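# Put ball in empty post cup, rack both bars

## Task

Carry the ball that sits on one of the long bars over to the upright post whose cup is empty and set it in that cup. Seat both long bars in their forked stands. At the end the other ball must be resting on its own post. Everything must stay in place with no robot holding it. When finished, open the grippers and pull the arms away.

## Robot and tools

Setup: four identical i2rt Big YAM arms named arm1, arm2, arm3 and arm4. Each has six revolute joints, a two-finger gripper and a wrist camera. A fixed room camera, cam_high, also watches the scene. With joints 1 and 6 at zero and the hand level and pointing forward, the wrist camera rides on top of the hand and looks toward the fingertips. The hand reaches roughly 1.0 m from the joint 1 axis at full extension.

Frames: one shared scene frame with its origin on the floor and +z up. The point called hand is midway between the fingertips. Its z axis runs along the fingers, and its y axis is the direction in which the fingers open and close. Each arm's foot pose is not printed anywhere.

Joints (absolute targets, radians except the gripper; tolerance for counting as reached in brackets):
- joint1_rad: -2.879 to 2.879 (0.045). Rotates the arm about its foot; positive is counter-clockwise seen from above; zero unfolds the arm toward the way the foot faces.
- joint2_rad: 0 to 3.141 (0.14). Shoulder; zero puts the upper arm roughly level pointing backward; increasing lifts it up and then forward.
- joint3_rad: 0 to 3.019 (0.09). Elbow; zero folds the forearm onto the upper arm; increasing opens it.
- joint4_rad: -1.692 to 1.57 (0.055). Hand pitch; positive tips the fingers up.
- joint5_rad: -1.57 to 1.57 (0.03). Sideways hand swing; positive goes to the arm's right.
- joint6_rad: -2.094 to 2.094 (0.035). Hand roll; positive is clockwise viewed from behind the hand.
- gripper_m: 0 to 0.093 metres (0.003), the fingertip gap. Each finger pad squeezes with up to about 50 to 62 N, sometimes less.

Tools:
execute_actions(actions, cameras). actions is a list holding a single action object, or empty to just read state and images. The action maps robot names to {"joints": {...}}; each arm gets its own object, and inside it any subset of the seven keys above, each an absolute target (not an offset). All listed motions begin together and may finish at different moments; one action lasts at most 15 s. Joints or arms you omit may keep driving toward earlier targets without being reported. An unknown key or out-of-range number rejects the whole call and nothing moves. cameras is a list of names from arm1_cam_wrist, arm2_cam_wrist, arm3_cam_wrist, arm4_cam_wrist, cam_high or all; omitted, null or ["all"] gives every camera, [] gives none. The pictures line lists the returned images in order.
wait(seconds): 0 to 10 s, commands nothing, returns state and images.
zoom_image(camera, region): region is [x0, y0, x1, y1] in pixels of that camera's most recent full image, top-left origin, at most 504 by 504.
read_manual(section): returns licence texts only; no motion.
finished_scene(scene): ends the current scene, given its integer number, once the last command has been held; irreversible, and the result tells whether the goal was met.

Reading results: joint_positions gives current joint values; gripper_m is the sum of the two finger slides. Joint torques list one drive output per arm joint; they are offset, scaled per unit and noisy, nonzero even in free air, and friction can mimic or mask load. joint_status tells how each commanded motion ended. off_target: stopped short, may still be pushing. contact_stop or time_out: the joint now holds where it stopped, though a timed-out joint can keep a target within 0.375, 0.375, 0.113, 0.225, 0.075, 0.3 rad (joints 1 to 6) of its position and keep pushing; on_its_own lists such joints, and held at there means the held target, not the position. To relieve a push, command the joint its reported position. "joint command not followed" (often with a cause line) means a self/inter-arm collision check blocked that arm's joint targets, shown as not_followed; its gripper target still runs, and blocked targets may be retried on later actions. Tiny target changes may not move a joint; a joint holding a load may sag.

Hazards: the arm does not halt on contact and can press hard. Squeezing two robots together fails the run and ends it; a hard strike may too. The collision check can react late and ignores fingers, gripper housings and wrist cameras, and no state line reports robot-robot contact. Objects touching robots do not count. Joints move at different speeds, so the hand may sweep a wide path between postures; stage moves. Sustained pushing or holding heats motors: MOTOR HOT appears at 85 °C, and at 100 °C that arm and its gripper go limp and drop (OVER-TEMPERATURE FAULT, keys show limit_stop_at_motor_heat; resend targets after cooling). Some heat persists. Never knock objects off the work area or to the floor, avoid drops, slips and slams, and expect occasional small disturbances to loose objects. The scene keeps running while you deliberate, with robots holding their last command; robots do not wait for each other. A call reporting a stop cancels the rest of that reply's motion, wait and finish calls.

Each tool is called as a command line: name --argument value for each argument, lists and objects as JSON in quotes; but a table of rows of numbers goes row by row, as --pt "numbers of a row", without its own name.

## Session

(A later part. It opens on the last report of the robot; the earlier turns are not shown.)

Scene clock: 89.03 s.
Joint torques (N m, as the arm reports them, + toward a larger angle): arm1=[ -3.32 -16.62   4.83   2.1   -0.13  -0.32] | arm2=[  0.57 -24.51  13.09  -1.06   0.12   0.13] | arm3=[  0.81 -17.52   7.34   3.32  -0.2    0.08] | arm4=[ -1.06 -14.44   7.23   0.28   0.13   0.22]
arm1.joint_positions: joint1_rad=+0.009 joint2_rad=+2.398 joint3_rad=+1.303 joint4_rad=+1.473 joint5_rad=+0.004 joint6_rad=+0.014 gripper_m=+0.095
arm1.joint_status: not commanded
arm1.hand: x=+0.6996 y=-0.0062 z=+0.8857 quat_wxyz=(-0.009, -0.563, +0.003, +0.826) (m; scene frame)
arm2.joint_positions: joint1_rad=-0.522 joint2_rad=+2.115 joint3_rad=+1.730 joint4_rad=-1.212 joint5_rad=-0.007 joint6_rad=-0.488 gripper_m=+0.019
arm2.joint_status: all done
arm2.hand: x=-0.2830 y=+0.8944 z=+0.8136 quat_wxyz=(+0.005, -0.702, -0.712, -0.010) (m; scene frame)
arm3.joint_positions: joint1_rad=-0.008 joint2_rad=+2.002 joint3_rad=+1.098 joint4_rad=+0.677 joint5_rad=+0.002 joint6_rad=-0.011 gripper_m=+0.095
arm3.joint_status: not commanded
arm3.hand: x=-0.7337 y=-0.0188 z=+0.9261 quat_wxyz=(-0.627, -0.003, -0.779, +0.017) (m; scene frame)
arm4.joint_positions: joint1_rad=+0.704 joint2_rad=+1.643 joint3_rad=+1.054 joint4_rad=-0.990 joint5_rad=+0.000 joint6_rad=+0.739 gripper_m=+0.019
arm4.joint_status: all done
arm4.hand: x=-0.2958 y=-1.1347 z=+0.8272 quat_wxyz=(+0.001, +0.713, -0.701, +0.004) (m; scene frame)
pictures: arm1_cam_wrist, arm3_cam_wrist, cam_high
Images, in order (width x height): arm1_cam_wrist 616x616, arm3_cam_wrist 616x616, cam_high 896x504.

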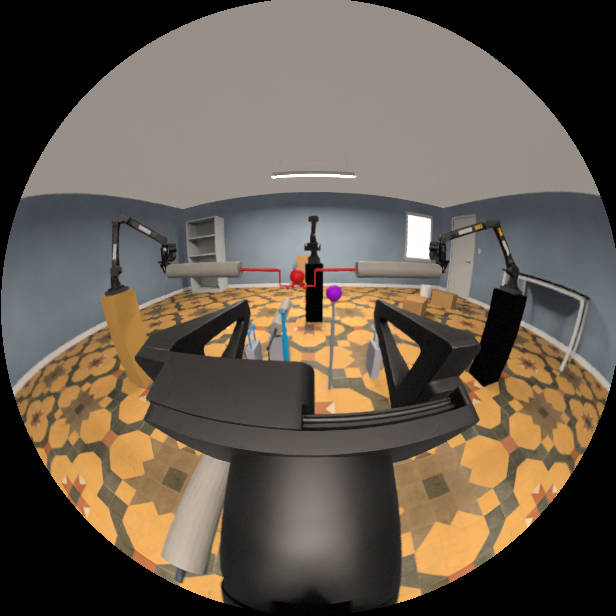

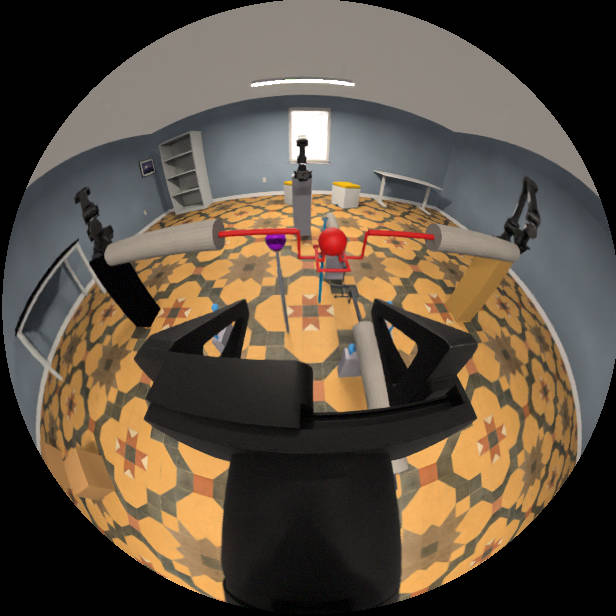

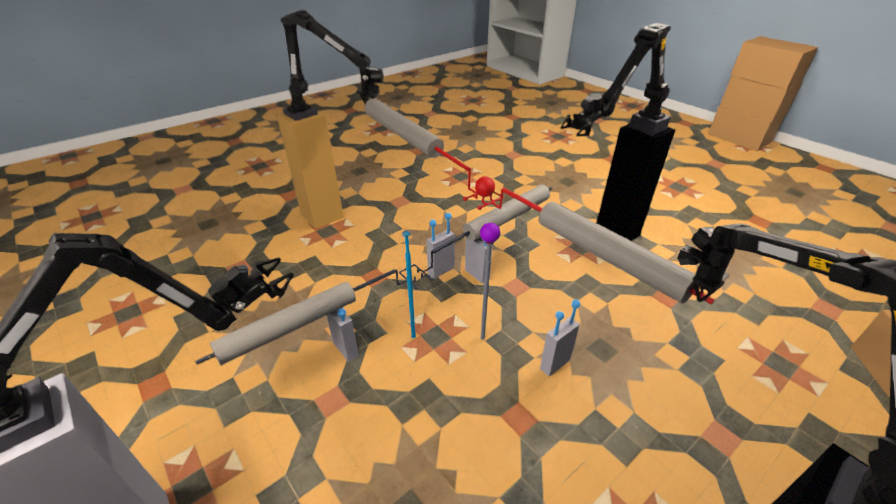

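execute_actions --actions '[{"arm2":{"joints":{"joint1_rad":-0.403,"joint6_rad":-0.358,"joint2_rad":2.0,"joint3_rad":1.645,"joint4_rad":-1.178}},"arm4":{"joints":{"joint1_rad":0.538,"joint6_rad":0.588,"joint2_rad":1.485,"joint3_rad":0.91,"joint4_rad":-0.969}}}]' --cameras '[]'

execute_actions --actions '[{"arm2":{"joints":{"joint1_rad":-0.272,"joint6_rad":-0.227,"joint2_rad":1.945,"joint3_rad":1.555,"joint4_rad":-1.144}},"arm4":{"joints":{"joint1_rad":0.341,"joint6_rad":0.391,"joint2_rad":1.39,"joint3_rad":0.81,"joint4_rad":-0.964}}}]' --cameras '[]'

execute_actions --actions '[{"arm2":{"joints":{"joint1_rad":-0.045,"joint6_rad":0,"joint2_rad":1.91,"joint3_rad":1.5,"joint4_rad":-1.124}},"arm4":{"joints":{"joint1_rad":-0.05,"joint6_rad":0,"joint2_rad":1.325,"joint3_rad":0.74,"joint4_rad":-0.964}}}]' --cameras '["arm1_cam_wrist"]'

execute_actions --actions '[{"arm2":{"joints":{"joint1_rad":0.182,"joint6_rad":0.227,"joint2_rad":1.955,"joint3_rad":1.58,"joint4_rad":-1.155}},"arm4":{"joints":{"joint1_rad":-0.441,"joint6_rad":-0.391,"joint2_rad":1.403,"joint3_rad":0.83,"joint4_rad":-0.964}}}]' --cameras '["cam_high","arm3_cam_wrist","arm1_cam_wrist"]'

zoom_image --camera "cam_high" --region '[350,170,520,280]'

zoom_image --camera "arm1_cam_wrist" --region '[240,250,360,340]'

Scene clock: 108.43 s.
Joint torques (N m, as the arm reports them, + toward a larger angle): arm1=[ -3.27 -16.64   4.84   2.1   -0.13  -0.33] | arm2=[  0.07 -26.57   9.82   0.04   0.07   0.06] | arm3=[  0.82 -17.71   7.25   3.3   -0.2    0.08] | arm4=[ -1.52 -11.69   8.4    0.77   0.19   0.29]
arm1.joint_positions: joint1_rad=+0.009 joint2_rad=+2.398 joint3_rad=+1.303 joint4_rad=+1.473 joint5_rad=+0.004 joint6_rad=+0.014 gripper_m=+0.095
arm1.joint_status: not commanded
arm1.hand: x=+0.6996 y=-0.0062 z=+0.8857 quat_wxyz=(-0.009, -0.563, +0.003, +0.826) (m; scene frame)
arm2.joint_positions: joint1_rad=-0.392 joint2_rad=+2.049 joint3_rad=+1.623 joint4_rad=-1.175 joint5_rad=-0.005 joint6_rad=-0.358 gripper_m=+0.019
arm2.joint_status: all done
arm2.hand: x=-0.1999 y=+0.8876 z=+0.8147 quat_wxyz=(+0.009, -0.702, -0.712, -0.011) (m; scene frame)
arm3.joint_positions: joint1_rad=-0.008 joint2_rad=+2.002 joint3_rad=+1.098 joint4_rad=+0.677 joint5_rad=+0.002 joint6_rad=-0.011 gripper_m=+0.095
arm3.joint_status: not commanded
arm3.hand: x=-0.7337 y=-0.0188 z=+0.9261 quat_wxyz=(-0.627, -0.003, -0.779, +0.017) (m; scene frame)
arm4.joint_positions: joint1_rad=+0.536 joint2_rad=+1.504 joint3_rad=+0.890 joint4_rad=-0.976 joint5_rad=-0.002 joint6_rad=+0.572 gripper_m=+0.019
arm4.joint_status: all done
arm4.hand: x=-0.2056 y=-1.1401 z=+0.8290 quat_wxyz=(+0.004, +0.712, -0.702, +0.009) (m; scene frame)
pictures: none
No camera images: the call's "cameras" was empty. Leave "cameras" out to get every camera's image.

Scene clock: 109.43 s.
Joint torques (N m, as the arm reports them, + toward a larger angle): arm1=[ -3.3  -16.62   4.85   2.1   -0.13  -0.33] | arm2=[  0.06 -25.22   9.6    0.03   0.08   0.07] | arm3=[  0.72 -17.41   7.23   3.27  -0.21   0.09] | arm4=[ -1.73 -11.18   8.05   0.69   0.15   0.26]
arm1.joint_positions: joint1_rad=+0.009 joint2_rad=+2.398 joint3_rad=+1.303 joint4_rad=+1.473 joint5_rad=+0.004 joint6_rad=+0.014 gripper_m=+0.095
arm1.joint_status: not commanded
arm1.hand: x=+0.6996 y=-0.0062 z=+0.8857 quat_wxyz=(-0.009, -0.563, +0.003, +0.826) (m; scene frame)
arm2.joint_positions: joint1_rad=-0.261 joint2_rad=+1.989 joint3_rad=+1.535 joint4_rad=-1.141 joint5_rad=-0.005 joint6_rad=-0.226 gripper_m=+0.019
arm2.joint_status: all done
arm2.hand: x=-0.1198 y=+0.8879 z=+0.8172 quat_wxyz=(+0.009, -0.702, -0.712, -0.008) (m; scene frame)
arm3.joint_positions: joint1_rad=-0.008 joint2_rad=+2.002 joint3_rad=+1.098 joint4_rad=+0.677 joint5_rad=+0.002 joint6_rad=-0.011 gripper_m=+0.095
arm3.joint_status: not commanded
arm3.hand: x=-0.7337 y=-0.0188 z=+0.9261 quat_wxyz=(-0.627, -0.003, -0.779, +0.017) (m; scene frame)
arm4.joint_positions: joint1_rad=+0.341 joint2_rad=+1.409 joint3_rad=+0.792 joint4_rad=-0.966 joint5_rad=-0.001 joint6_rad=+0.376 gripper_m=+0.019
arm4.joint_status: all done
arm4.hand: x=-0.1277 y=-1.1389 z=+0.8302 quat_wxyz=(+0.003, +0.712, -0.702, +0.006) (m; scene frame)
pictures: none
No camera images: the call's "cameras" was empty. Leave "cameras" out to get every camera's image.

Scene clock: 110.67 s.
Joint torques (N m, as the arm reports them, + toward a larger angle): arm1=[ -3.32 -16.66   4.83   2.1   -0.13  -0.32] | arm2=[  0.25 -24.68   9.18  -0.2    0.11   0.05] | arm3=[  0.95 -17.49   7.28   3.33  -0.2    0.06] | arm4=[-2.36 -9.44  7.69  0.39  0.06  0.24]
arm1.joint_positions: joint1_rad=+0.009 joint2_rad=+2.398 joint3_rad=+1.303 joint4_rad=+1.473 joint5_rad=+0.004 joint6_rad=+0.014 gripper_m=+0.095
arm1.joint_status: not commanded
arm1.hand: x=+0.6996 y=-0.0062 z=+0.8857 quat_wxyz=(-0.009, -0.563, +0.003, +0.826) (m; scene frame)
arm2.joint_positions: joint1_rad=-0.033 joint2_rad=+1.958 joint3_rad=+1.484 joint4_rad=-1.115 joint5_rad=-0.005 joint6_rad=+0.001 gripper_m=+0.019
arm2.joint_status: all done
arm2.hand: x=+0.0099 y=+0.8869 z=+0.8157 quat_wxyz=(+0.009, -0.702, -0.712, -0.004) (m; scene frame)
arm3.joint_positions: joint1_rad=-0.008 joint2_rad=+2.002 joint3_rad=+1.098 joint4_rad=+0.677 joint5_rad=+0.002 joint6_rad=-0.011 gripper_m=+0.095
arm3.joint_status: not commanded
arm3.hand: x=-0.7337 y=-0.0188 z=+0.9261 quat_wxyz=(-0.627, -0.003, -0.779, +0.017) (m; scene frame)
arm4.joint_positions: joint1_rad=-0.049 joint2_rad=+1.344 joint3_rad=+0.727 joint4_rad=-0.961 joint5_rad=-0.001 joint6_rad=-0.013 gripper_m=+0.019
arm4.joint_status: all done
arm4.hand: x=-0.0001 y=-1.1371 z=+0.8297 quat_wxyz=(+0.003, +0.712, -0.702, +0.002) (m; scene frame)
pictures: arm1_cam_wrist
Images, in order (width x height): arm1_cam_wrist 616x616.

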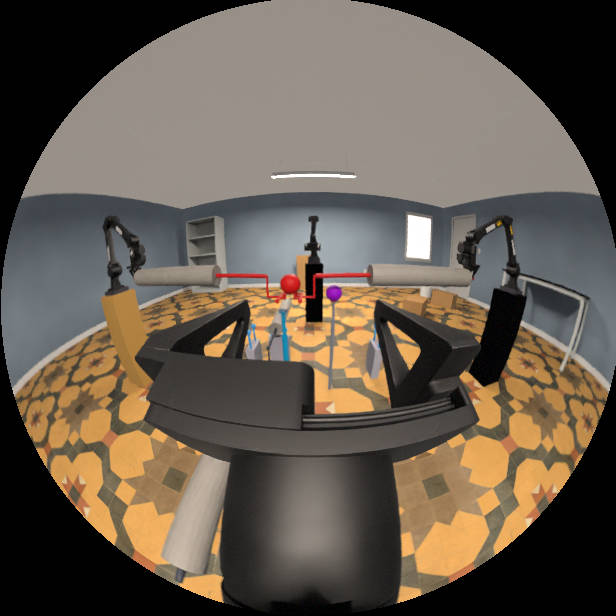

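Scene clock: 111.87 s.
Joint torques (N m, as the arm reports them, + toward a larger angle): arm1=[ -3.32 -16.65   4.84   2.1   -0.13  -0.32] | arm2=[  0.61 -21.4   11.53  -0.41   0.13   0.08] | arm3=[  0.84 -17.74   7.28   3.33  -0.2    0.04] | arm4=[ -2.58 -10.53   9.38  -0.03   0.26   0.17]
arm1.joint_positions: joint1_rad=+0.009 joint2_rad=+2.398 joint3_rad=+1.303 joint4_rad=+1.473 joint5_rad=+0.004 joint6_rad=+0.014 gripper_m=+0.095
arm1.joint_status: not commanded
arm1.hand: x=+0.6996 y=-0.0062 z=+0.8857 quat_wxyz=(-0.009, -0.563, +0.003, +0.826) (m; scene frame)
arm2.joint_positions: joint1_rad=+0.190 joint2_rad=+1.962 joint3_rad=+1.535 joint4_rad=-1.141 joint5_rad=-0.005 joint6_rad=+0.225 gripper_m=+0.019
arm2.joint_status: all done
arm2.hand: x=+0.1378 y=+0.8890 z=+0.8295 quat_wxyz=(+0.002, -0.702, -0.712, +0.002) (m; scene frame)
arm3.joint_positions: joint1_rad=-0.008 joint2_rad=+2.002 joint3_rad=+1.098 joint4_rad=+0.677 joint5_rad=+0.002 joint6_rad=-0.011 gripper_m=+0.095
arm3.joint_status: not commanded
arm3.hand: x=-0.7337 y=-0.0188 z=+0.9261 quat_wxyz=(-0.627, -0.003, -0.779, +0.017) (m; scene frame)
arm4.joint_positions: joint1_rad=-0.435 joint2_rad=+1.419 joint3_rad=+0.796 joint4_rad=-0.953 joint5_rad=-0.004 joint6_rad=-0.401 gripper_m=+0.019
arm4.joint_status: all done
arm4.hand: x=+0.1277 y=-1.1340 z=+0.8281 quat_wxyz=(+0.004, +0.713, -0.701, -0.001) (m; scene frame)
pictures: arm1_cam_wrist, arm3_cam_wrist, cam_high
Images, in order (width x height): arm1_cam_wrist 616x616, arm3_cam_wrist 616x616, cam_high 896x504.

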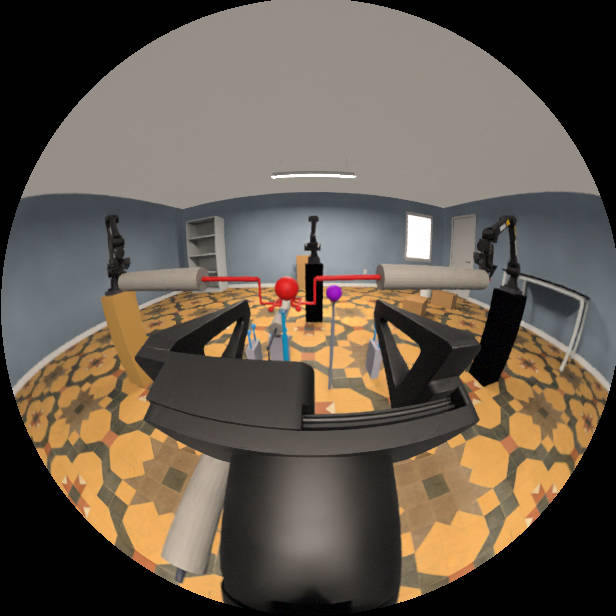

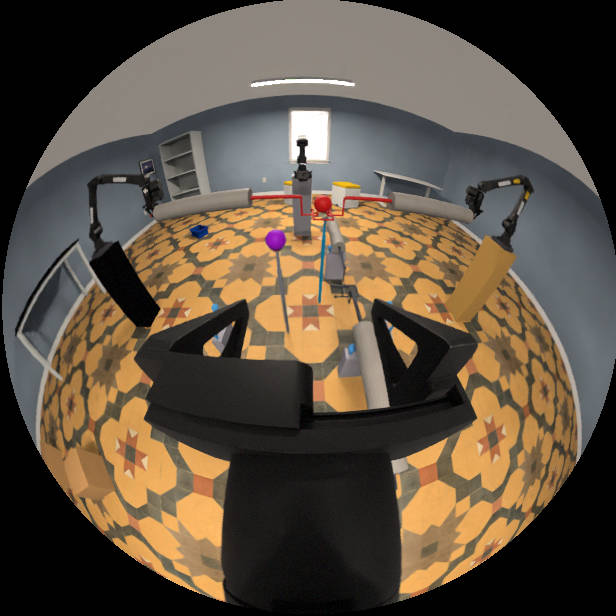

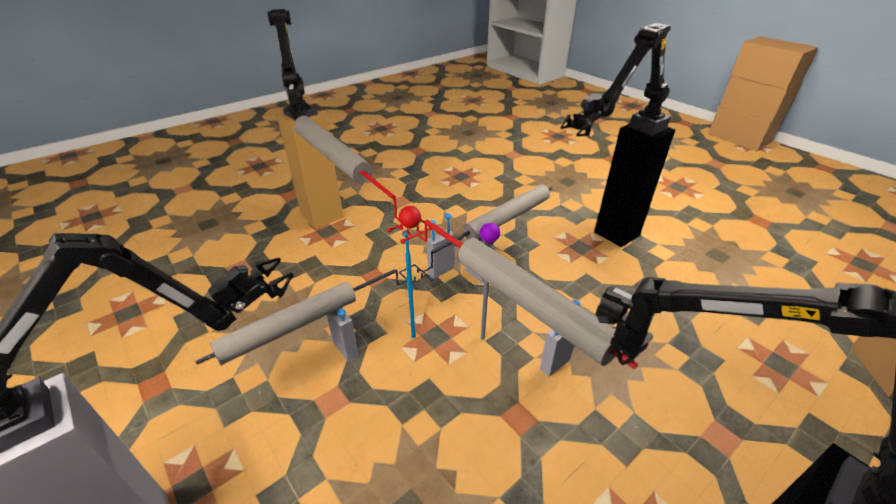

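Region (350, 170, 520, 280) of cam_high's 896x504 image, scaled by 2.965, with more detail than that image has; it fills the top 326 rows of this view, and the rest is white.

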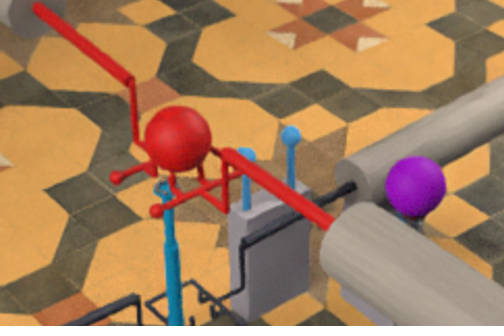

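Region (240, 250, 360, 340) of arm1_cam_wrist's 616x616 image, scaled by 4.200, with more detail than that image has; it fills the top 378 rows of this view, and the rest is white.

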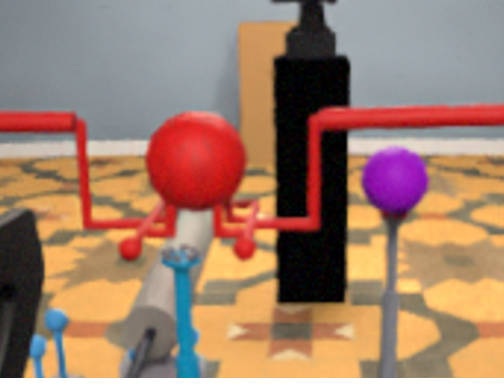

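execute_actions --actions '[{"arm2":{"joints":{"joint1_rad":0.2,"joint6_rad":0.25,"joint2_rad":2.03,"joint3_rad":1.64,"joint4_rad":-1.133}},"arm4":{"joints":{"joint1_rad":-0.513,"joint6_rad":-0.457,"joint2_rad":1.42,"joint3_rad":0.77,"joint4_rad":-0.895}}}]' --cameras '["cam_high","arm1_cam_wrist"]'

zoom_image --camera "cam_high" --region '[360,180,460,280]'

zoom_image --camera "arm1_cam_wrist" --region '[240,260,330,340]'

Scene clock: 120.97 s.
Joint torques (N m, as the arm reports them, + toward a larger angle): arm1=[ -3.29 -16.6    4.84   2.1   -0.13  -0.32] | arm2=[  2.21 -23.24  12.39  -0.39   0.12   0.37] | arm3=[  0.51 -17.63   7.25   3.3   -0.21   0.07] | arm4=[ -2.56 -10.31   7.05   0.87   0.28   0.3 ]
arm1.joint_positions: joint1_rad=+0.009 joint2_rad=+2.398 joint3_rad=+1.303 joint4_rad=+1.473 joint5_rad=+0.004 joint6_rad=+0.014 gripper_m=+0.095
arm1.joint_status: not commanded
arm1.hand: x=+0.6996 y=-0.0062 z=+0.8857 quat_wxyz=(-0.009, -0.563, +0.003, +0.826) (m; scene frame)
arm2.joint_positions: joint1_rad=+0.190 joint2_rad=+2.046 joint3_rad=+1.580 joint4_rad=-1.121 joint5_rad=-0.005 joint6_rad=+0.223 gripper_m=+0.019
arm2.joint_status: all done
arm2.hand: x=+0.1412 y=+0.8744 z=+0.7971 quat_wxyz=(+0.010, -0.701, -0.713, -0.003) (m; scene frame)
arm3.joint_positions: joint1_rad=-0.008 joint2_rad=+2.002 joint3_rad=+1.098 joint4_rad=+0.677 joint5_rad=+0.002 joint6_rad=-0.011 gripper_m=+0.095
arm3.joint_status: not commanded
arm3.hand: x=-0.7337 y=-0.0188 z=+0.9261 quat_wxyz=(-0.627, -0.003, -0.779, +0.017) (m; scene frame)
arm4.joint_positions: joint1_rad=-0.507 joint2_rad=+1.434 joint3_rad=+0.765 joint4_rad=-0.906 joint5_rad=-0.005 joint6_rad=-0.478 gripper_m=+0.019
arm4.joint_status: all done
arm4.hand: x=+0.1478 y=-1.1482 z=+0.8136 quat_wxyz=(+0.004, +0.715, -0.699, -0.002) (m; scene frame)
pictures: arm1_cam_wrist, cam_high
Images, in order (width x height): arm1_cam_wrist 616x616, cam_high 896x504.

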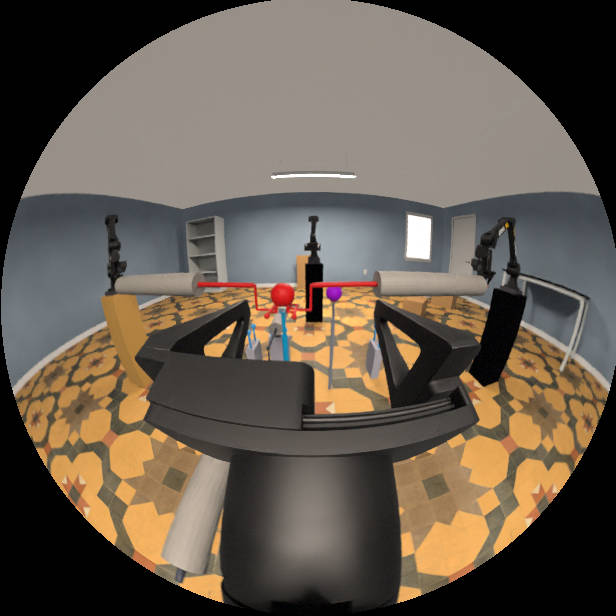

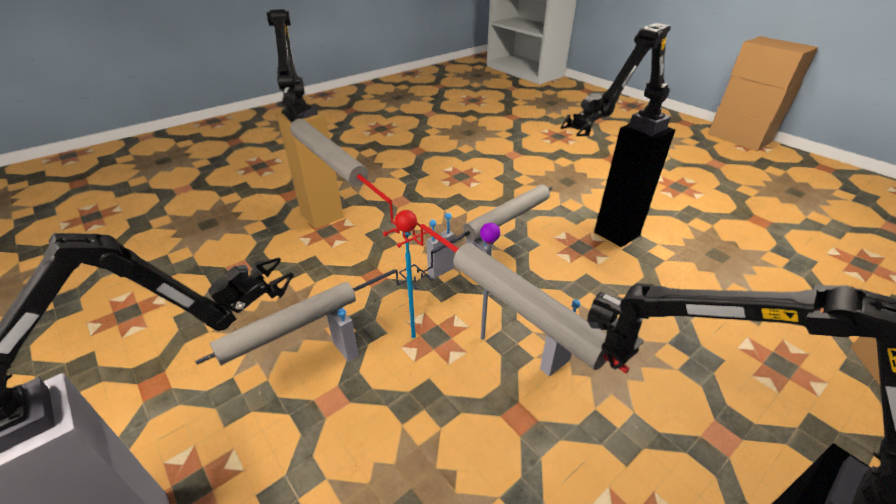

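Region (360, 180, 460, 280) of cam_high's 896x504 image, scaled by 5.040, with more detail than that image has.

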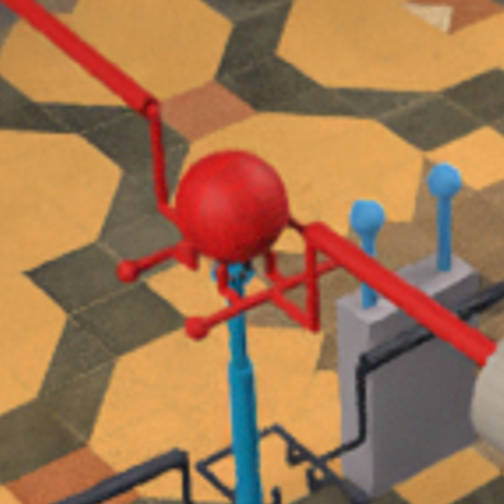

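Region (240, 260, 330, 340) of arm1_cam_wrist's 616x616 image, scaled by 5.600, with more detail than that image has.

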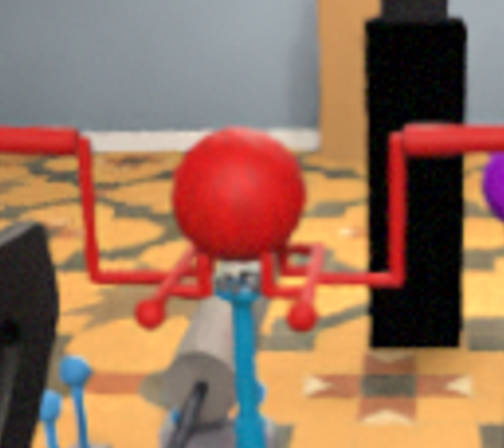

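execute_actions --actions '[{"arm4":{"joints":{"joint2_rad":1.525,"joint3_rad":0.72,"joint4_rad":-0.742}}}]' --cameras '["arm1_cam_wrist"]'

zoom_image --camera "arm1_cam_wrist" --region '[240,260,330,340]'

Scene clock: 127.47 s.
Joint torques (N m, as the arm reports them, + toward a larger angle): arm1=[ -3.33 -16.65   4.83   2.1   -0.13  -0.32] | arm2=[  2.06 -23.64  12.13  -0.19   0.13   0.38] | arm3=[  0.69 -17.68   7.28   3.33  -0.21   0.06] | arm4=[ -2.24 -11.29   6.12   1.15   0.29   0.34]
arm1.joint_positions: joint1_rad=+0.009 joint2_rad=+2.398 joint3_rad=+1.303 joint4_rad=+1.473 joint5_rad=+0.004 joint6_rad=+0.014 gripper_m=+0.095
arm1.joint_status: not commanded
arm1.hand: x=+0.6996 y=-0.0062 z=+0.8857 quat_wxyz=(-0.009, -0.563, +0.003, +0.826) (m; scene frame)
arm2.joint_positions: joint1_rad=+0.192 joint2_rad=+2.046 joint3_rad=+1.584 joint4_rad=-1.125 joint5_rad=-0.005 joint6_rad=+0.223 gripper_m=+0.019
arm2.joint_status: not commanded
arm2.hand: x=+0.1420 y=+0.8737 z=+0.7986 quat_wxyz=(+0.010, -0.701, -0.713, -0.003) (m; scene frame)
arm3.joint_positions: joint1_rad=-0.008 joint2_rad=+2.002 joint3_rad=+1.098 joint4_rad=+0.677 joint5_rad=+0.002 joint6_rad=-0.011 gripper_m=+0.095
arm3.joint_status: not commanded
arm3.hand: x=-0.7337 y=-0.0188 z=+0.9261 quat_wxyz=(-0.627, -0.003, -0.779, +0.017) (m; scene frame)
arm4.joint_positions: joint1_rad=-0.507 joint2_rad=+1.544 joint3_rad=+0.716 joint4_rad=-0.753 joint5_rad=-0.006 joint6_rad=-0.478 gripper_m=+0.019
arm4.joint_status: all done
arm4.hand: x=+0.1474 y=-1.1486 z=+0.7652 quat_wxyz=(+0.007, +0.715, -0.699, -0.001) (m; scene frame)
pictures: arm1_cam_wrist
Images, in order (width x height): arm1_cam_wrist 616x616.

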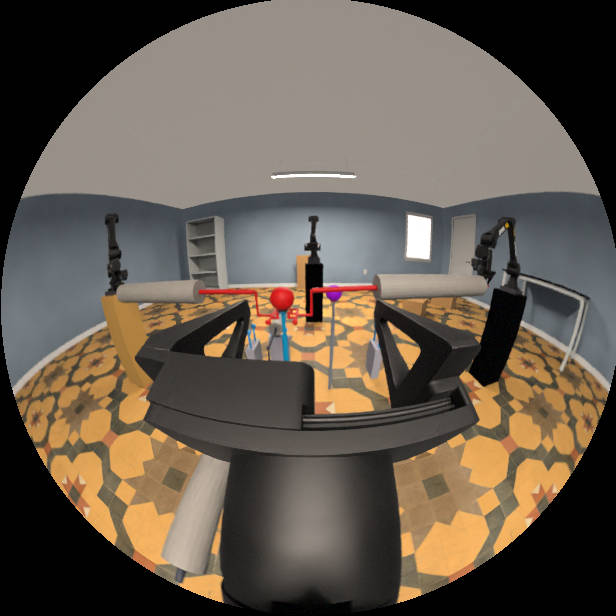

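Region (240, 260, 330, 340) of arm1_cam_wrist's 616x616 image, scaled by 5.600, with more detail than that image has.

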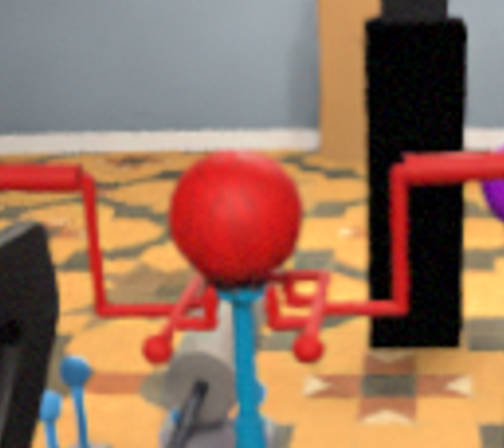

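execute_actions --actions '[{"arm2":{"joints":{"joint2_rad":2.105,"joint3_rad":1.548,"joint4_rad":-0.975}},"arm4":{"joints":{"joint2_rad":1.56,"joint3_rad":0.705,"joint4_rad":-0.69}}}]' --cameras '[]'

execute_actions --actions '[{"arm2":{"joints":{"joint1_rad":0.12,"joint6_rad":0.165,"joint2_rad":2.08,"joint3_rad":1.515,"joint4_rad":-0.965}},"arm4":{"joints":{"joint1_rad":-0.37,"joint6_rad":-0.33,"joint2_rad":1.51,"joint3_rad":0.655,"joint4_rad":-0.685}}}]' --cameras '["arm1_cam_wrist","cam_high"]'

zoom_image --camera "arm1_cam_wrist" --region '[240,260,330,340]'

zoom_image --camera "cam_high" --region '[350,170,520,280]'

Scene clock: 140.57 s.
Joint torques (N m, as the arm reports them, + toward a larger angle): arm1=[ -3.33 -16.64   4.83   2.1   -0.13  -0.33] | arm2=[  1.95 -24.25   8.42   0.37   0.12   0.36] | arm3=[  0.61 -17.56   7.25   3.33  -0.19   0.05] | arm4=[ -2.17 -10.03   5.85   0.89   0.11   0.31]
arm1.joint_positions: joint1_rad=+0.009 joint2_rad=+2.398 joint3_rad=+1.303 joint4_rad=+1.473 joint5_rad=+0.004 joint6_rad=+0.014 gripper_m=+0.095
arm1.joint_status: not commanded
arm1.hand: x=+0.6996 y=-0.0062 z=+0.8857 quat_wxyz=(-0.009, -0.563, +0.003, +0.826) (m; scene frame)
arm2.joint_positions: joint1_rad=+0.192 joint2_rad=+2.129 joint3_rad=+1.535 joint4_rad=-0.978 joint5_rad=-0.005 joint6_rad=+0.223 gripper_m=+0.019
arm2.joint_status: all done
arm2.hand: x=+0.1423 y=+0.8714 z=+0.7345 quat_wxyz=(+0.004, -0.701, -0.714, +0.001) (m; scene frame)
arm3.joint_positions: joint1_rad=-0.008 joint2_rad=+2.002 joint3_rad=+1.098 joint4_rad=+0.677 joint5_rad=+0.002 joint6_rad=-0.011 gripper_m=+0.095
arm3.joint_status: not commanded
arm3.hand: x=-0.7337 y=-0.0188 z=+0.9261 quat_wxyz=(-0.627, -0.003, -0.779, +0.017) (m; scene frame)
arm4.joint_positions: joint1_rad=-0.507 joint2_rad=+1.569 joint3_rad=+0.698 joint4_rad=-0.704 joint5_rad=-0.002 joint6_rad=-0.478 gripper_m=+0.019
arm4.joint_status: all done
arm4.hand: x=+0.1473 y=-1.1501 z=+0.7527 quat_wxyz=(+0.003, +0.715, -0.699, -0.001) (m; scene frame)
pictures: none
No camera images: the call's "cameras" was empty. Leave "cameras" out to get every camera's image.

Scene clock: 141.43 s.
Joint torques (N m, as the arm reports them, + toward a larger angle): arm1=[ -3.3  -16.66   4.84   2.1   -0.13  -0.32] | arm2=[  1.16 -26.31   8.04   0.     0.04   0.22] | arm3=[  0.81 -17.72   7.29   3.31  -0.19   0.07] | arm4=[ -2.12 -10.67   5.99   0.95   0.18   0.19]
arm1.joint_positions: joint1_rad=+0.009 joint2_rad=+2.398 joint3_rad=+1.303 joint4_rad=+1.473 joint5_rad=+0.004 joint6_rad=+0.014 gripper_m=+0.095
arm1.joint_status: not commanded
arm1.hand: x=+0.6996 y=-0.0062 z=+0.8857 quat_wxyz=(-0.009, -0.563, +0.003, +0.826) (m; scene frame)
arm2.joint_positions: joint1_rad=+0.119 joint2_rad=+2.126 joint3_rad=+1.505 joint4_rad=-0.960 joint5_rad=-0.004 joint6_rad=+0.151 gripper_m=+0.019
arm2.joint_status: all done
arm2.hand: x=+0.0976 y=+0.8712 z=+0.7274 quat_wxyz=(+0.008, -0.701, -0.713, -0.001) (m; scene frame)
arm3.joint_positions: joint1_rad=-0.008 joint2_rad=+2.002 joint3_rad=+1.098 joint4_rad=+0.677 joint5_rad=+0.002 joint6_rad=-0.011 gripper_m=+0.095
arm3.joint_status: not commanded
arm3.hand: x=-0.7337 y=-0.0188 z=+0.9261 quat_wxyz=(-0.627, -0.003, -0.779, +0.017) (m; scene frame)
arm4.joint_positions: joint1_rad=-0.367 joint2_rad=+1.533 joint3_rad=+0.646 joint4_rad=-0.691 joint5_rad=-0.003 joint6_rad=-0.342 gripper_m=+0.019
arm4.joint_status: all done
arm4.hand: x=+0.0979 y=-1.1508 z=+0.7511 quat_wxyz=(+0.005, +0.716, -0.698, +0.000) (m; scene frame)
pictures: arm1_cam_wrist, cam_high
Images, in order (width x height): arm1_cam_wrist 616x616, cam_high 896x504.

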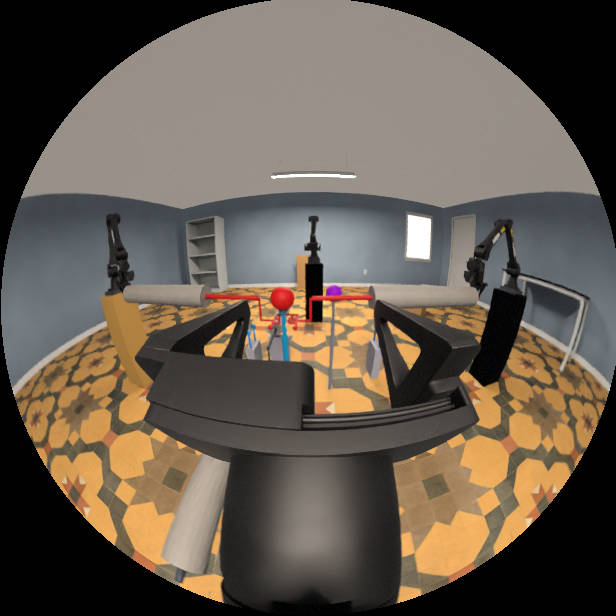

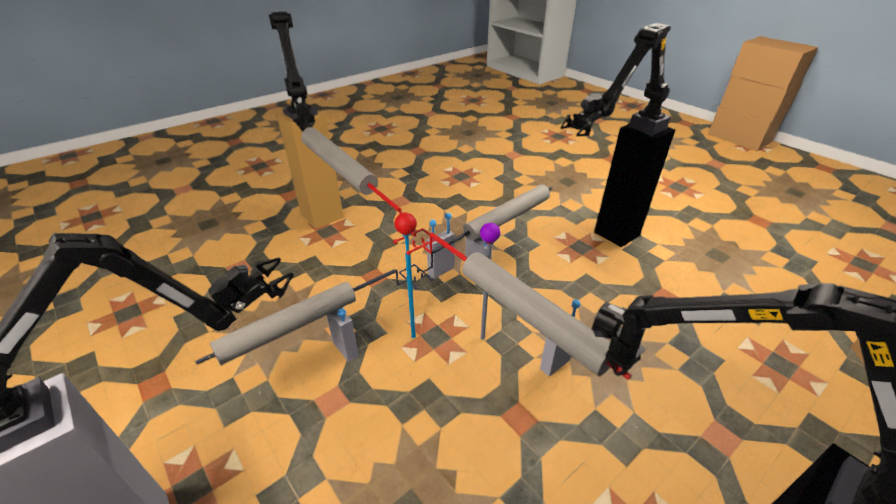

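Region (240, 260, 330, 340) of arm1_cam_wrist's 616x616 image, scaled by 5.600, with more detail than that image has.

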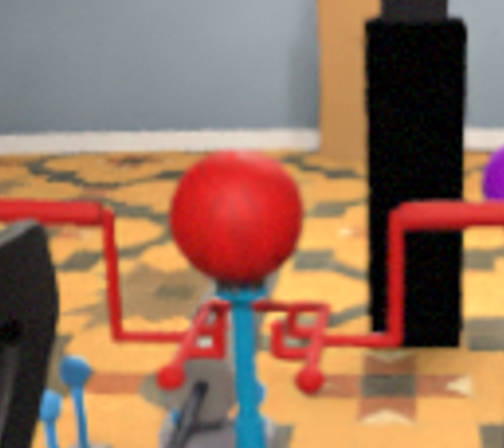

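Region (350, 170, 520, 280) of cam_high's 896x504 image, scaled by 2.965, with more detail than that image has; it fills the top 326 rows of this view, and the rest is white.

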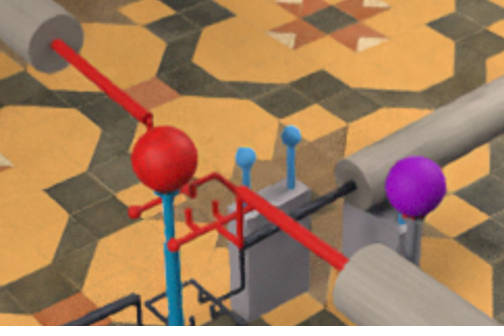

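execute_actions --actions '[{"arm2":{"joints":{"joint1_rad":-0.06,"joint6_rad":-0.015,"joint2_rad":2.05,"joint3_rad":1.485}},"arm4":{"joints":{"joint1_rad":0,"joint6_rad":0.04,"joint2_rad":1.475,"joint3_rad":0.615}}}]' --cameras '["cam_high"]'

execute_actions --actions '[{"arm2":{"joints":{"joint2_rad":1.89,"joint3_rad":1.535,"joint4_rad":-1.16}},"arm4":{"joints":{"joint2_rad":1.315,"joint3_rad":0.76,"joint4_rad":-0.975}}}]' --cameras '["cam_high"]'

execute_actions --actions '[{"arm2":{"joints":{"joint1_rad":-0.272,"joint6_rad":-0.227,"joint2_rad":1.945,"joint3_rad":1.59}},"arm4":{"joints":{"joint1_rad":0.341,"joint6_rad":0.391,"joint2_rad":1.39,"joint3_rad":0.83}}}]' --cameras '[]'

execute_actions --actions '[{"arm2":{"joints":{"joint1_rad":-0.403,"joint6_rad":-0.358,"joint2_rad":2.0,"joint3_rad":1.68,"joint4_rad":-1.19}},"arm4":{"joints":{"joint1_rad":0.538,"joint6_rad":0.588,"joint2_rad":1.485,"joint3_rad":0.935}}}]' --cameras '[]'

execute_actions --actions '[{"arm2":{"joints":{"joint1_rad":-0.58,"joint6_rad":-0.527,"joint2_rad":1.98,"joint3_rad":1.575,"joint4_rad":-1.125}},"arm4":{"joints":{"joint1_rad":0.625,"joint6_rad":0.673,"joint2_rad":1.735,"joint3_rad":1.21,"joint4_rad":-1.0}}}]' --cameras '[]'

execute_actions --actions '[{"arm2":{"joints":{"joint1_rad":-0.63,"joint6_rad":-0.58,"joint2_rad":1.88,"joint3_rad":1.375,"joint4_rad":-1.022}},"arm4":{"joints":{"joint1_rad":0.555,"joint6_rad":0.61,"joint2_rad":1.86,"joint3_rad":1.34,"joint4_rad":-1.003}}}]' --cameras '[]'

execute_actions --actions '[{"arm2":{"joints":{"joint2_rad":2.129,"joint3_rad":1.31,"joint4_rad":-0.736}},"arm4":{"joints":{"joint2_rad":2.10,"joint3_rad":1.25,"joint4_rad":-0.706}}}]' --cameras '[]'

execute_actions --actions '[{"arm2":{"joints":{"joint2_rad":2.41,"joint3_rad":1.38,"joint4_rad":-0.505}},"arm4":{"joints":{"joint2_rad":2.39,"joint3_rad":1.32,"joint4_rad":-0.465}}}]' --cameras '["cam_high"]'

Scene clock: 160.73 s.
Joint torques (N m, as the arm reports them, + toward a larger angle): arm1=[ -3.32 -16.65   4.84   2.1   -0.13  -0.33] | arm2=[  2.36 -25.39   8.38   0.01  -0.09   0.31] | arm3=[  0.83 -17.13   7.35   3.36  -0.19   0.06] | arm4=[ -1.81 -10.11   6.22   0.7    0.38   0.18]
arm1.joint_positions: joint1_rad=+0.009 joint2_rad=+2.398 joint3_rad=+1.303 joint4_rad=+1.473 joint5_rad=+0.004 joint6_rad=+0.014 gripper_m=+0.095
arm1.joint_status: not commanded
arm1.hand: x=+0.6996 y=-0.0062 z=+0.8857 quat_wxyz=(-0.009, -0.563, +0.003, +0.826) (m; scene frame)
arm2.joint_positions: joint1_rad=-0.069 joint2_rad=+2.090 joint3_rad=+1.471 joint4_rad=-0.961 joint5_rad=+0.000 joint6_rad=-0.038 gripper_m=+0.019
arm2.joint_status: all done
arm2.hand: x=-0.0125 y=+0.8726 z=+0.7386 quat_wxyz=(+0.008, -0.701, -0.713, +0.001) (m; scene frame)
arm3.joint_positions: joint1_rad=-0.008 joint2_rad=+2.002 joint3_rad=+1.098 joint4_rad=+0.677 joint5_rad=+0.002 joint6_rad=-0.011 gripper_m=+0.095
arm3.joint_status: not commanded
arm3.hand: x=-0.7337 y=-0.0188 z=+0.9261 quat_wxyz=(-0.627, -0.003, -0.779, +0.017) (m; scene frame)
arm4.joint_positions: joint1_rad=+0.001 joint2_rad=+1.496 joint3_rad=+0.605 joint4_rad=-0.689 joint5_rad=-0.006 joint6_rad=+0.028 gripper_m=+0.019
arm4.joint_status: all done
arm4.hand: x=-0.0159 y=-1.1513 z=+0.7522 quat_wxyz=(+0.006, +0.715, -0.699, +0.001) (m; scene frame)
pictures: cam_high
Images, in order (width x height): cam_high 896x504.

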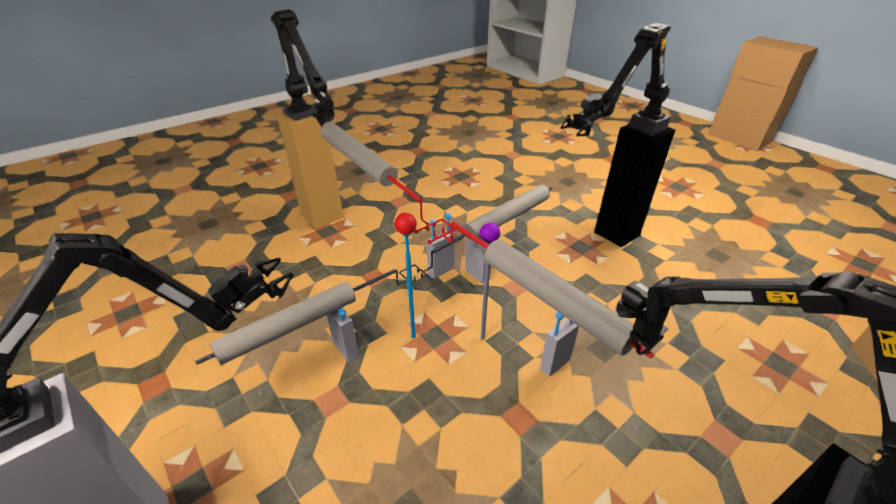

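Scene clock: 161.80 s.
Joint torques (N m, as the arm reports them, + toward a larger angle): arm1=[ -3.31 -16.61   4.84   2.11  -0.13  -0.32] | arm2=[  2.1  -20.52  11.5   -0.23  -0.09   0.3 ] | arm3=[  0.72 -17.67   7.24   3.33  -0.19   0.03] | arm4=[-1.6  -8.82 10.1  -0.59  0.23  0.17]
arm1.joint_positions: joint1_rad=+0.009 joint2_rad=+2.398 joint3_rad=+1.303 joint4_rad=+1.473 joint5_rad=+0.004 joint6_rad=+0.014 gripper_m=+0.095
arm1.joint_status: not commanded
arm1.hand: x=+0.6996 y=-0.0062 z=+0.8857 quat_wxyz=(-0.009, -0.563, +0.003, +0.826) (m; scene frame)
arm2.joint_positions: joint1_rad=-0.069 joint2_rad=+1.896 joint3_rad=+1.493 joint4_rad=-1.149 joint5_rad=+0.000 joint6_rad=-0.037 gripper_m=+0.019
arm2.joint_status: all done
arm2.hand: x=-0.0109 y=+0.8871 z=+0.8521 quat_wxyz=(-0.002, -0.701, -0.713, +0.011) (m; scene frame)
arm3.joint_positions: joint1_rad=-0.008 joint2_rad=+2.002 joint3_rad=+1.098 joint4_rad=+0.677 joint5_rad=+0.002 joint6_rad=-0.011 gripper_m=+0.095
arm3.joint_status: not commanded
arm3.hand: x=-0.7337 y=-0.0188 z=+0.9261 quat_wxyz=(-0.627, -0.003, -0.779, +0.017) (m; scene frame)
arm4.joint_positions: joint1_rad=+0.001 joint2_rad=+1.321 joint3_rad=+0.715 joint4_rad=-0.950 joint5_rad=-0.003 joint6_rad=+0.029 gripper_m=+0.019
arm4.joint_status: all done
arm4.hand: x=-0.0159 y=-1.1387 z=+0.8327 quat_wxyz=(-0.003, +0.715, -0.699, -0.007) (m; scene frame)
pictures: cam_high
Images, in order (width x height): cam_high 896x504.

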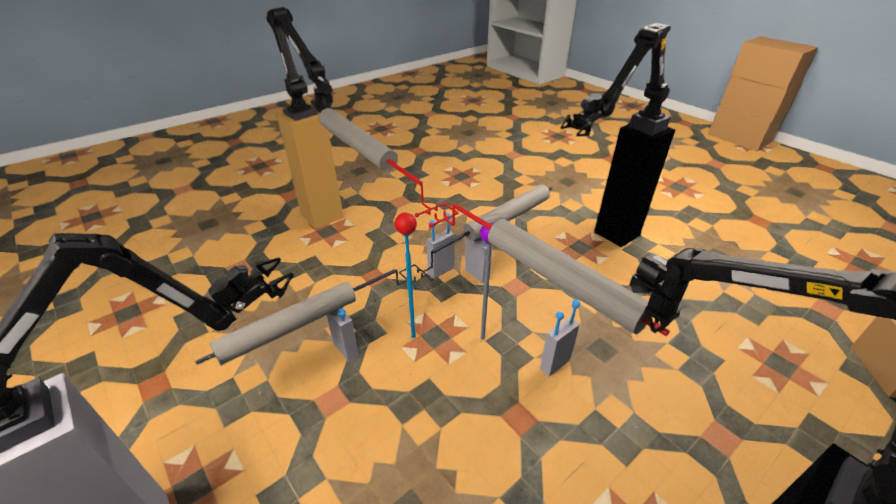

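Scene clock: 162.97 s.
Joint torques (N m, as the arm reports them, + toward a larger angle): arm1=[ -3.3  -16.65   4.84   2.1   -0.13  -0.32] | arm2=[  2.05 -22.4   11.85  -0.03  -0.12   0.32] | arm3=[  0.62 -17.47   7.31   3.3   -0.2    0.05] | arm4=[ -1.76 -10.16   9.55   0.09   0.25   0.33]
arm1.joint_positions: joint1_rad=+0.009 joint2_rad=+2.398 joint3_rad=+1.303 joint4_rad=+1.473 joint5_rad=+0.004 joint6_rad=+0.014 gripper_m=+0.095
arm1.joint_status: not commanded
arm1.hand: x=+0.6996 y=-0.0062 z=+0.8857 quat_wxyz=(-0.009, -0.563, +0.003, +0.826) (m; scene frame)
arm2.joint_positions: joint1_rad=-0.278 joint2_rad=+1.961 joint3_rad=+1.543 joint4_rad=-1.154 joint5_rad=+0.001 joint6_rad=-0.249 gripper_m=+0.019
arm2.joint_status: all done
arm2.hand: x=-0.1313 y=+0.8878 z=+0.8359 quat_wxyz=(+0.005, -0.700, -0.714, +0.004) (m; scene frame)
arm3.joint_positions: joint1_rad=-0.008 joint2_rad=+2.002 joint3_rad=+1.098 joint4_rad=+0.677 joint5_rad=+0.002 joint6_rad=-0.011 gripper_m=+0.095
arm3.joint_status: not commanded
arm3.hand: x=-0.7337 y=-0.0188 z=+0.9261 quat_wxyz=(-0.627, -0.003, -0.779, +0.017) (m; scene frame)
arm4.joint_positions: joint1_rad=+0.343 joint2_rad=+1.403 joint3_rad=+0.792 joint4_rad=-0.967 joint5_rad=-0.002 joint6_rad=+0.369 gripper_m=+0.019
arm4.joint_status: all done
arm4.hand: x=-0.1288 y=-1.1388 z=+0.8324 quat_wxyz=(+0.003, +0.716, -0.699, +0.003) (m; scene frame)
pictures: none
No camera images: the call's "cameras" was empty. Leave "cameras" out to get every camera's image.

Scene clock: 163.93 s.
Joint torques (N m, as the arm reports them, + toward a larger angle): arm1=[ -3.31 -16.64   4.83   2.1   -0.13  -0.32] | arm2=[  1.72 -22.82  12.63  -0.03  -0.11   0.25] | arm3=[  0.8  -17.45   7.31   3.32  -0.18   0.08] | arm4=[ -2.   -12.09   9.66  -0.03   0.15   0.29]
arm1.joint_positions: joint1_rad=+0.009 joint2_rad=+2.398 joint3_rad=+1.303 joint4_rad=+1.473 joint5_rad=+0.004 joint6_rad=+0.014 gripper_m=+0.095
arm1.joint_status: not commanded
arm1.hand: x=+0.6996 y=-0.0062 z=+0.8857 quat_wxyz=(-0.009, -0.563, +0.003, +0.826) (m; scene frame)
arm2.joint_positions: joint1_rad=-0.409 joint2_rad=+2.012 joint3_rad=+1.623 joint4_rad=-1.184 joint5_rad=+0.001 joint6_rad=-0.376 gripper_m=+0.019
arm2.joint_status: all done
arm2.hand: x=-0.2102 y=+0.8906 z=+0.8359 quat_wxyz=(+0.005, -0.701, -0.713, +0.003) (m; scene frame)
arm3.joint_positions: joint1_rad=-0.008 joint2_rad=+2.002 joint3_rad=+1.098 joint4_rad=+0.677 joint5_rad=+0.002 joint6_rad=-0.011 gripper_m=+0.095
arm3.joint_status: not commanded
arm3.hand: x=-0.7337 y=-0.0188 z=+0.9261 quat_wxyz=(-0.627, -0.003, -0.779, +0.017) (m; scene frame)
arm4.joint_positions: joint1_rad=+0.541 joint2_rad=+1.502 joint3_rad=+0.895 joint4_rad=-0.967 joint5_rad=-0.001 joint6_rad=+0.569 gripper_m=+0.019
arm4.joint_status: all done
arm4.hand: x=-0.2097 y=-1.1371 z=+0.8313 quat_wxyz=(+0.001, +0.715, -0.699, +0.001) (m; scene frame)
pictures: none
No camera images: the call's "cameras" was empty. Leave "cameras" out to get every camera's image.

Scene clock: 165.03 s.
Joint torques (N m, as the arm reports them, + toward a larger angle): arm1=[ -3.32 -16.61   4.84   2.1   -0.13  -0.32] | arm2=[  2.04 -24.57   9.29   0.26  -0.06   0.41] | arm3=[  0.96 -17.66   7.29   3.35  -0.2    0.07] | arm4=[ -1.66 -16.18  10.09  -0.12   0.15   0.32]
arm1.joint_positions: joint1_rad=+0.009 joint2_rad=+2.398 joint3_rad=+1.303 joint4_rad=+1.473 joint5_rad=+0.004 joint6_rad=+0.014 gripper_m=+0.095
arm1.joint_status: not commanded
arm1.hand: x=+0.6996 y=-0.0062 z=+0.8857 quat_wxyz=(-0.009, -0.563, +0.003, +0.826) (m; scene frame)
arm2.joint_positions: joint1_rad=-0.589 joint2_rad=+2.012 joint3_rad=+1.561 joint4_rad=-1.126 joint5_rad=-0.002 joint6_rad=-0.559 gripper_m=+0.019
arm2.joint_status: all done
arm2.hand: x=-0.3013 y=+0.9465 z=+0.8153 quat_wxyz=(+0.004, -0.700, -0.714, +0.000) (m; scene frame)
arm3.joint_positions: joint1_rad=-0.008 joint2_rad=+2.002 joint3_rad=+1.098 joint4_rad=+0.677 joint5_rad=+0.002 joint6_rad=-0.011 gripper_m=+0.095
arm3.joint_status: not commanded
arm3.hand: x=-0.7337 y=-0.0188 z=+0.9261 quat_wxyz=(-0.627, -0.003, -0.779, +0.017) (m; scene frame)
arm4.joint_positions: joint1_rad=+0.624 joint2_rad=+1.756 joint3_rad=+1.162 joint4_rad=-0.992 joint5_rad=-0.001 joint6_rad=+0.651 gripper_m=+0.019
arm4.joint_status: all done
arm4.hand: x=-0.2941 y=-1.0817 z=+0.8127 quat_wxyz=(+0.002, +0.715, -0.699, +0.007) (m; scene frame)
pictures: none
No camera images: the call's "cameras" was empty. Leave "cameras" out to get every camera's image.

Scene clock: 165.90 s.
Joint torques (N m, as the arm reports them, + toward a larger angle): arm1=[ -3.31 -16.63   4.84   2.1   -0.13  -0.32] | arm2=[  0.64 -23.5    8.45   0.58  -0.04   0.16] | arm3=[  0.62 -17.45   7.22   3.29  -0.21   0.07] | arm4=[ -1.38 -17.31  10.84   0.06   0.     0.35]
arm1.joint_positions: joint1_rad=+0.009 joint2_rad=+2.398 joint3_rad=+1.303 joint4_rad=+1.473 joint5_rad=+0.004 joint6_rad=+0.014 gripper_m=+0.095
arm1.joint_status: not commanded
arm1.hand: x=+0.6996 y=-0.0062 z=+0.8857 quat_wxyz=(-0.009, -0.563, +0.003, +0.826) (m; scene frame)
arm2.joint_positions: joint1_rad=-0.623 joint2_rad=+1.923 joint3_rad=+1.364 joint4_rad=-1.031 joint5_rad=-0.002 joint6_rad=-0.589 gripper_m=+0.019
arm2.joint_status: all done
arm2.hand: x=-0.2903 y=+1.0006 z=+0.7976 quat_wxyz=(+0.005, -0.702, -0.712, -0.006) (m; scene frame)
arm3.joint_positions: joint1_rad=-0.008 joint2_rad=+2.002 joint3_rad=+1.098 joint4_rad=+0.677 joint5_rad=+0.002 joint6_rad=-0.011 gripper_m=+0.095
arm3.joint_status: not commanded
arm3.hand: x=-0.7337 y=-0.0188 z=+0.9261 quat_wxyz=(-0.627, -0.003, -0.779, +0.017) (m; scene frame)
arm4.joint_positions: joint1_rad=+0.553 joint2_rad=+1.881 joint3_rad=+1.285 joint4_rad=-0.998 joint5_rad=+0.003 joint6_rad=+0.587 gripper_m=+0.019
arm4.joint_status: all done
arm4.hand: x=-0.2901 y=-1.0276 z=+0.7919 quat_wxyz=(+0.002, +0.713, -0.701, +0.012) (m; scene frame)
pictures: none
No camera images: the call's "cameras" was empty. Leave "cameras" out to get every camera's image.

Scene clock: 167.07 s.
Joint torques (N m, as the arm reports them, + toward a larger angle): arm1=[ -3.34 -16.66   4.84   2.1   -0.13  -0.33] | arm2=[  0.45 -24.69   6.41   0.09   0.     0.16] | arm3=[  0.87 -17.66   7.22   3.36  -0.22   0.04] | arm4=[ -0.83 -19.4    5.52   0.33   0.06   0.31]
arm1.joint_positions: joint1_rad=+0.009 joint2_rad=+2.398 joint3_rad=+1.303 joint4_rad=+1.473 joint5_rad=+0.004 joint6_rad=+0.014 gripper_m=+0.095
arm1.joint_status: not commanded
arm1.hand: x=+0.6996 y=-0.0062 z=+0.8857 quat_wxyz=(-0.009, -0.563, +0.003, +0.826) (m; scene frame)
arm2.joint_positions: joint1_rad=-0.623 joint2_rad=+2.171 joint3_rad=+1.302 joint4_rad=-0.734 joint5_rad=-0.004 joint6_rad=-0.589 gripper_m=+0.019
arm2.joint_status: all done
arm2.hand: x=-0.2893 y=+1.0046 z=+0.6508 quat_wxyz=(+0.006, -0.702, -0.712, -0.012) (m; scene frame)
arm3.joint_positions: joint1_rad=-0.008 joint2_rad=+2.002 joint3_rad=+1.098 joint4_rad=+0.677 joint5_rad=+0.002 joint6_rad=-0.011 gripper_m=+0.095
arm3.joint_status: not commanded
arm3.hand: x=-0.7337 y=-0.0188 z=+0.9261 quat_wxyz=(-0.627, -0.003, -0.779, +0.017) (m; scene frame)
arm4.joint_positions: joint1_rad=+0.554 joint2_rad=+2.133 joint3_rad=+1.249 joint4_rad=-0.704 joint5_rad=+0.001 joint6_rad=+0.587 gripper_m=+0.019
arm4.joint_status: all done
arm4.hand: x=-0.2947 y=-1.0225 z=+0.6555 quat_wxyz=(+0.002, +0.713, -0.701, +0.008) (m; scene frame)
pictures: none
No camera images: the call's "cameras" was empty. Leave "cameras" out to get every camera's image.

Scene clock: 168.17 s.
Joint torques (N m, as the arm reports them, + toward a larger angle): arm1=[ -3.33 -16.64   4.83   2.1   -0.13  -0.33] | arm2=[  0.54 -24.32   6.03   0.1   -0.03   0.21] | arm3=[  0.67 -17.3    7.25   3.27  -0.2    0.04] | arm4=[ -0.98 -19.85   5.1    0.03   0.01   0.42]
arm1.joint_positions: joint1_rad=+0.009 joint2_rad=+2.398 joint3_rad=+1.303 joint4_rad=+1.473 joint5_rad=+0.004 joint6_rad=+0.014 gripper_m=+0.095
arm1.joint_status: not commanded
arm1.hand: x=+0.6996 y=-0.0062 z=+0.8857 quat_wxyz=(-0.009, -0.563, +0.003, +0.826) (m; scene frame)
arm2.joint_positions: joint1_rad=-0.623 joint2_rad=+2.439 joint3_rad=+1.357 joint4_rad=-0.501 joint5_rad=-0.003 joint6_rad=-0.592 gripper_m=+0.019
arm2.joint_status: all done
arm2.hand: x=-0.2913 y=+1.0042 z=+0.5240 quat_wxyz=(+0.004, -0.701, -0.714, -0.003) (m; scene frame)
arm3.joint_positions: joint1_rad=-0.008 joint2_rad=+2.002 joint3_rad=+1.098 joint4_rad=+0.677 joint5_rad=+0.002 joint6_rad=-0.011 gripper_m=+0.095
arm3.joint_status: not commanded
arm3.hand: x=-0.7337 y=-0.0188 z=+0.9261 quat_wxyz=(-0.627, -0.003, -0.779, +0.017) (m; scene frame)
arm4.joint_positions: joint1_rad=+0.548 joint2_rad=+2.420 joint3_rad=+1.303 joint4_rad=-0.459 joint5_rad=+0.003 joint6_rad=+0.580 gripper_m=+0.019
arm4.joint_status: all done
arm4.hand: x=-0.2910 y=-1.0224 z=+0.5226 quat_wxyz=(+0.000, +0.714, -0.700, +0.002) (m; scene frame)
pictures: cam_high
Images, in order (width x height): cam_high 896x504.

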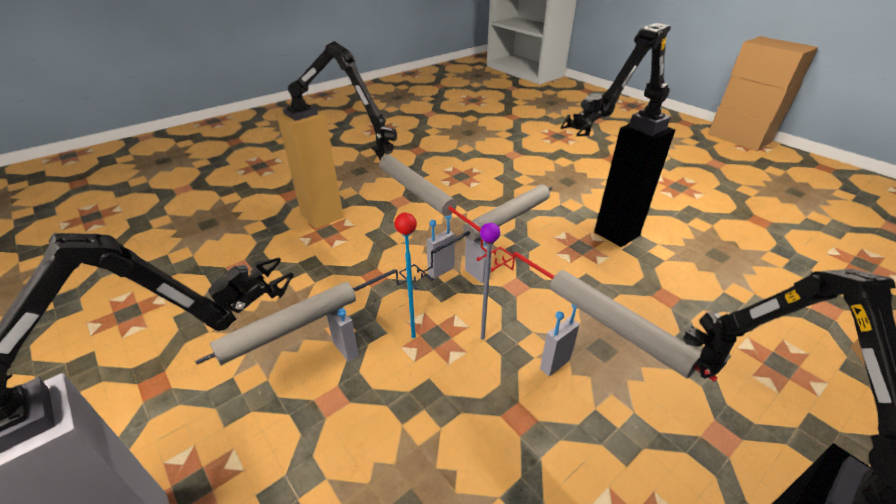

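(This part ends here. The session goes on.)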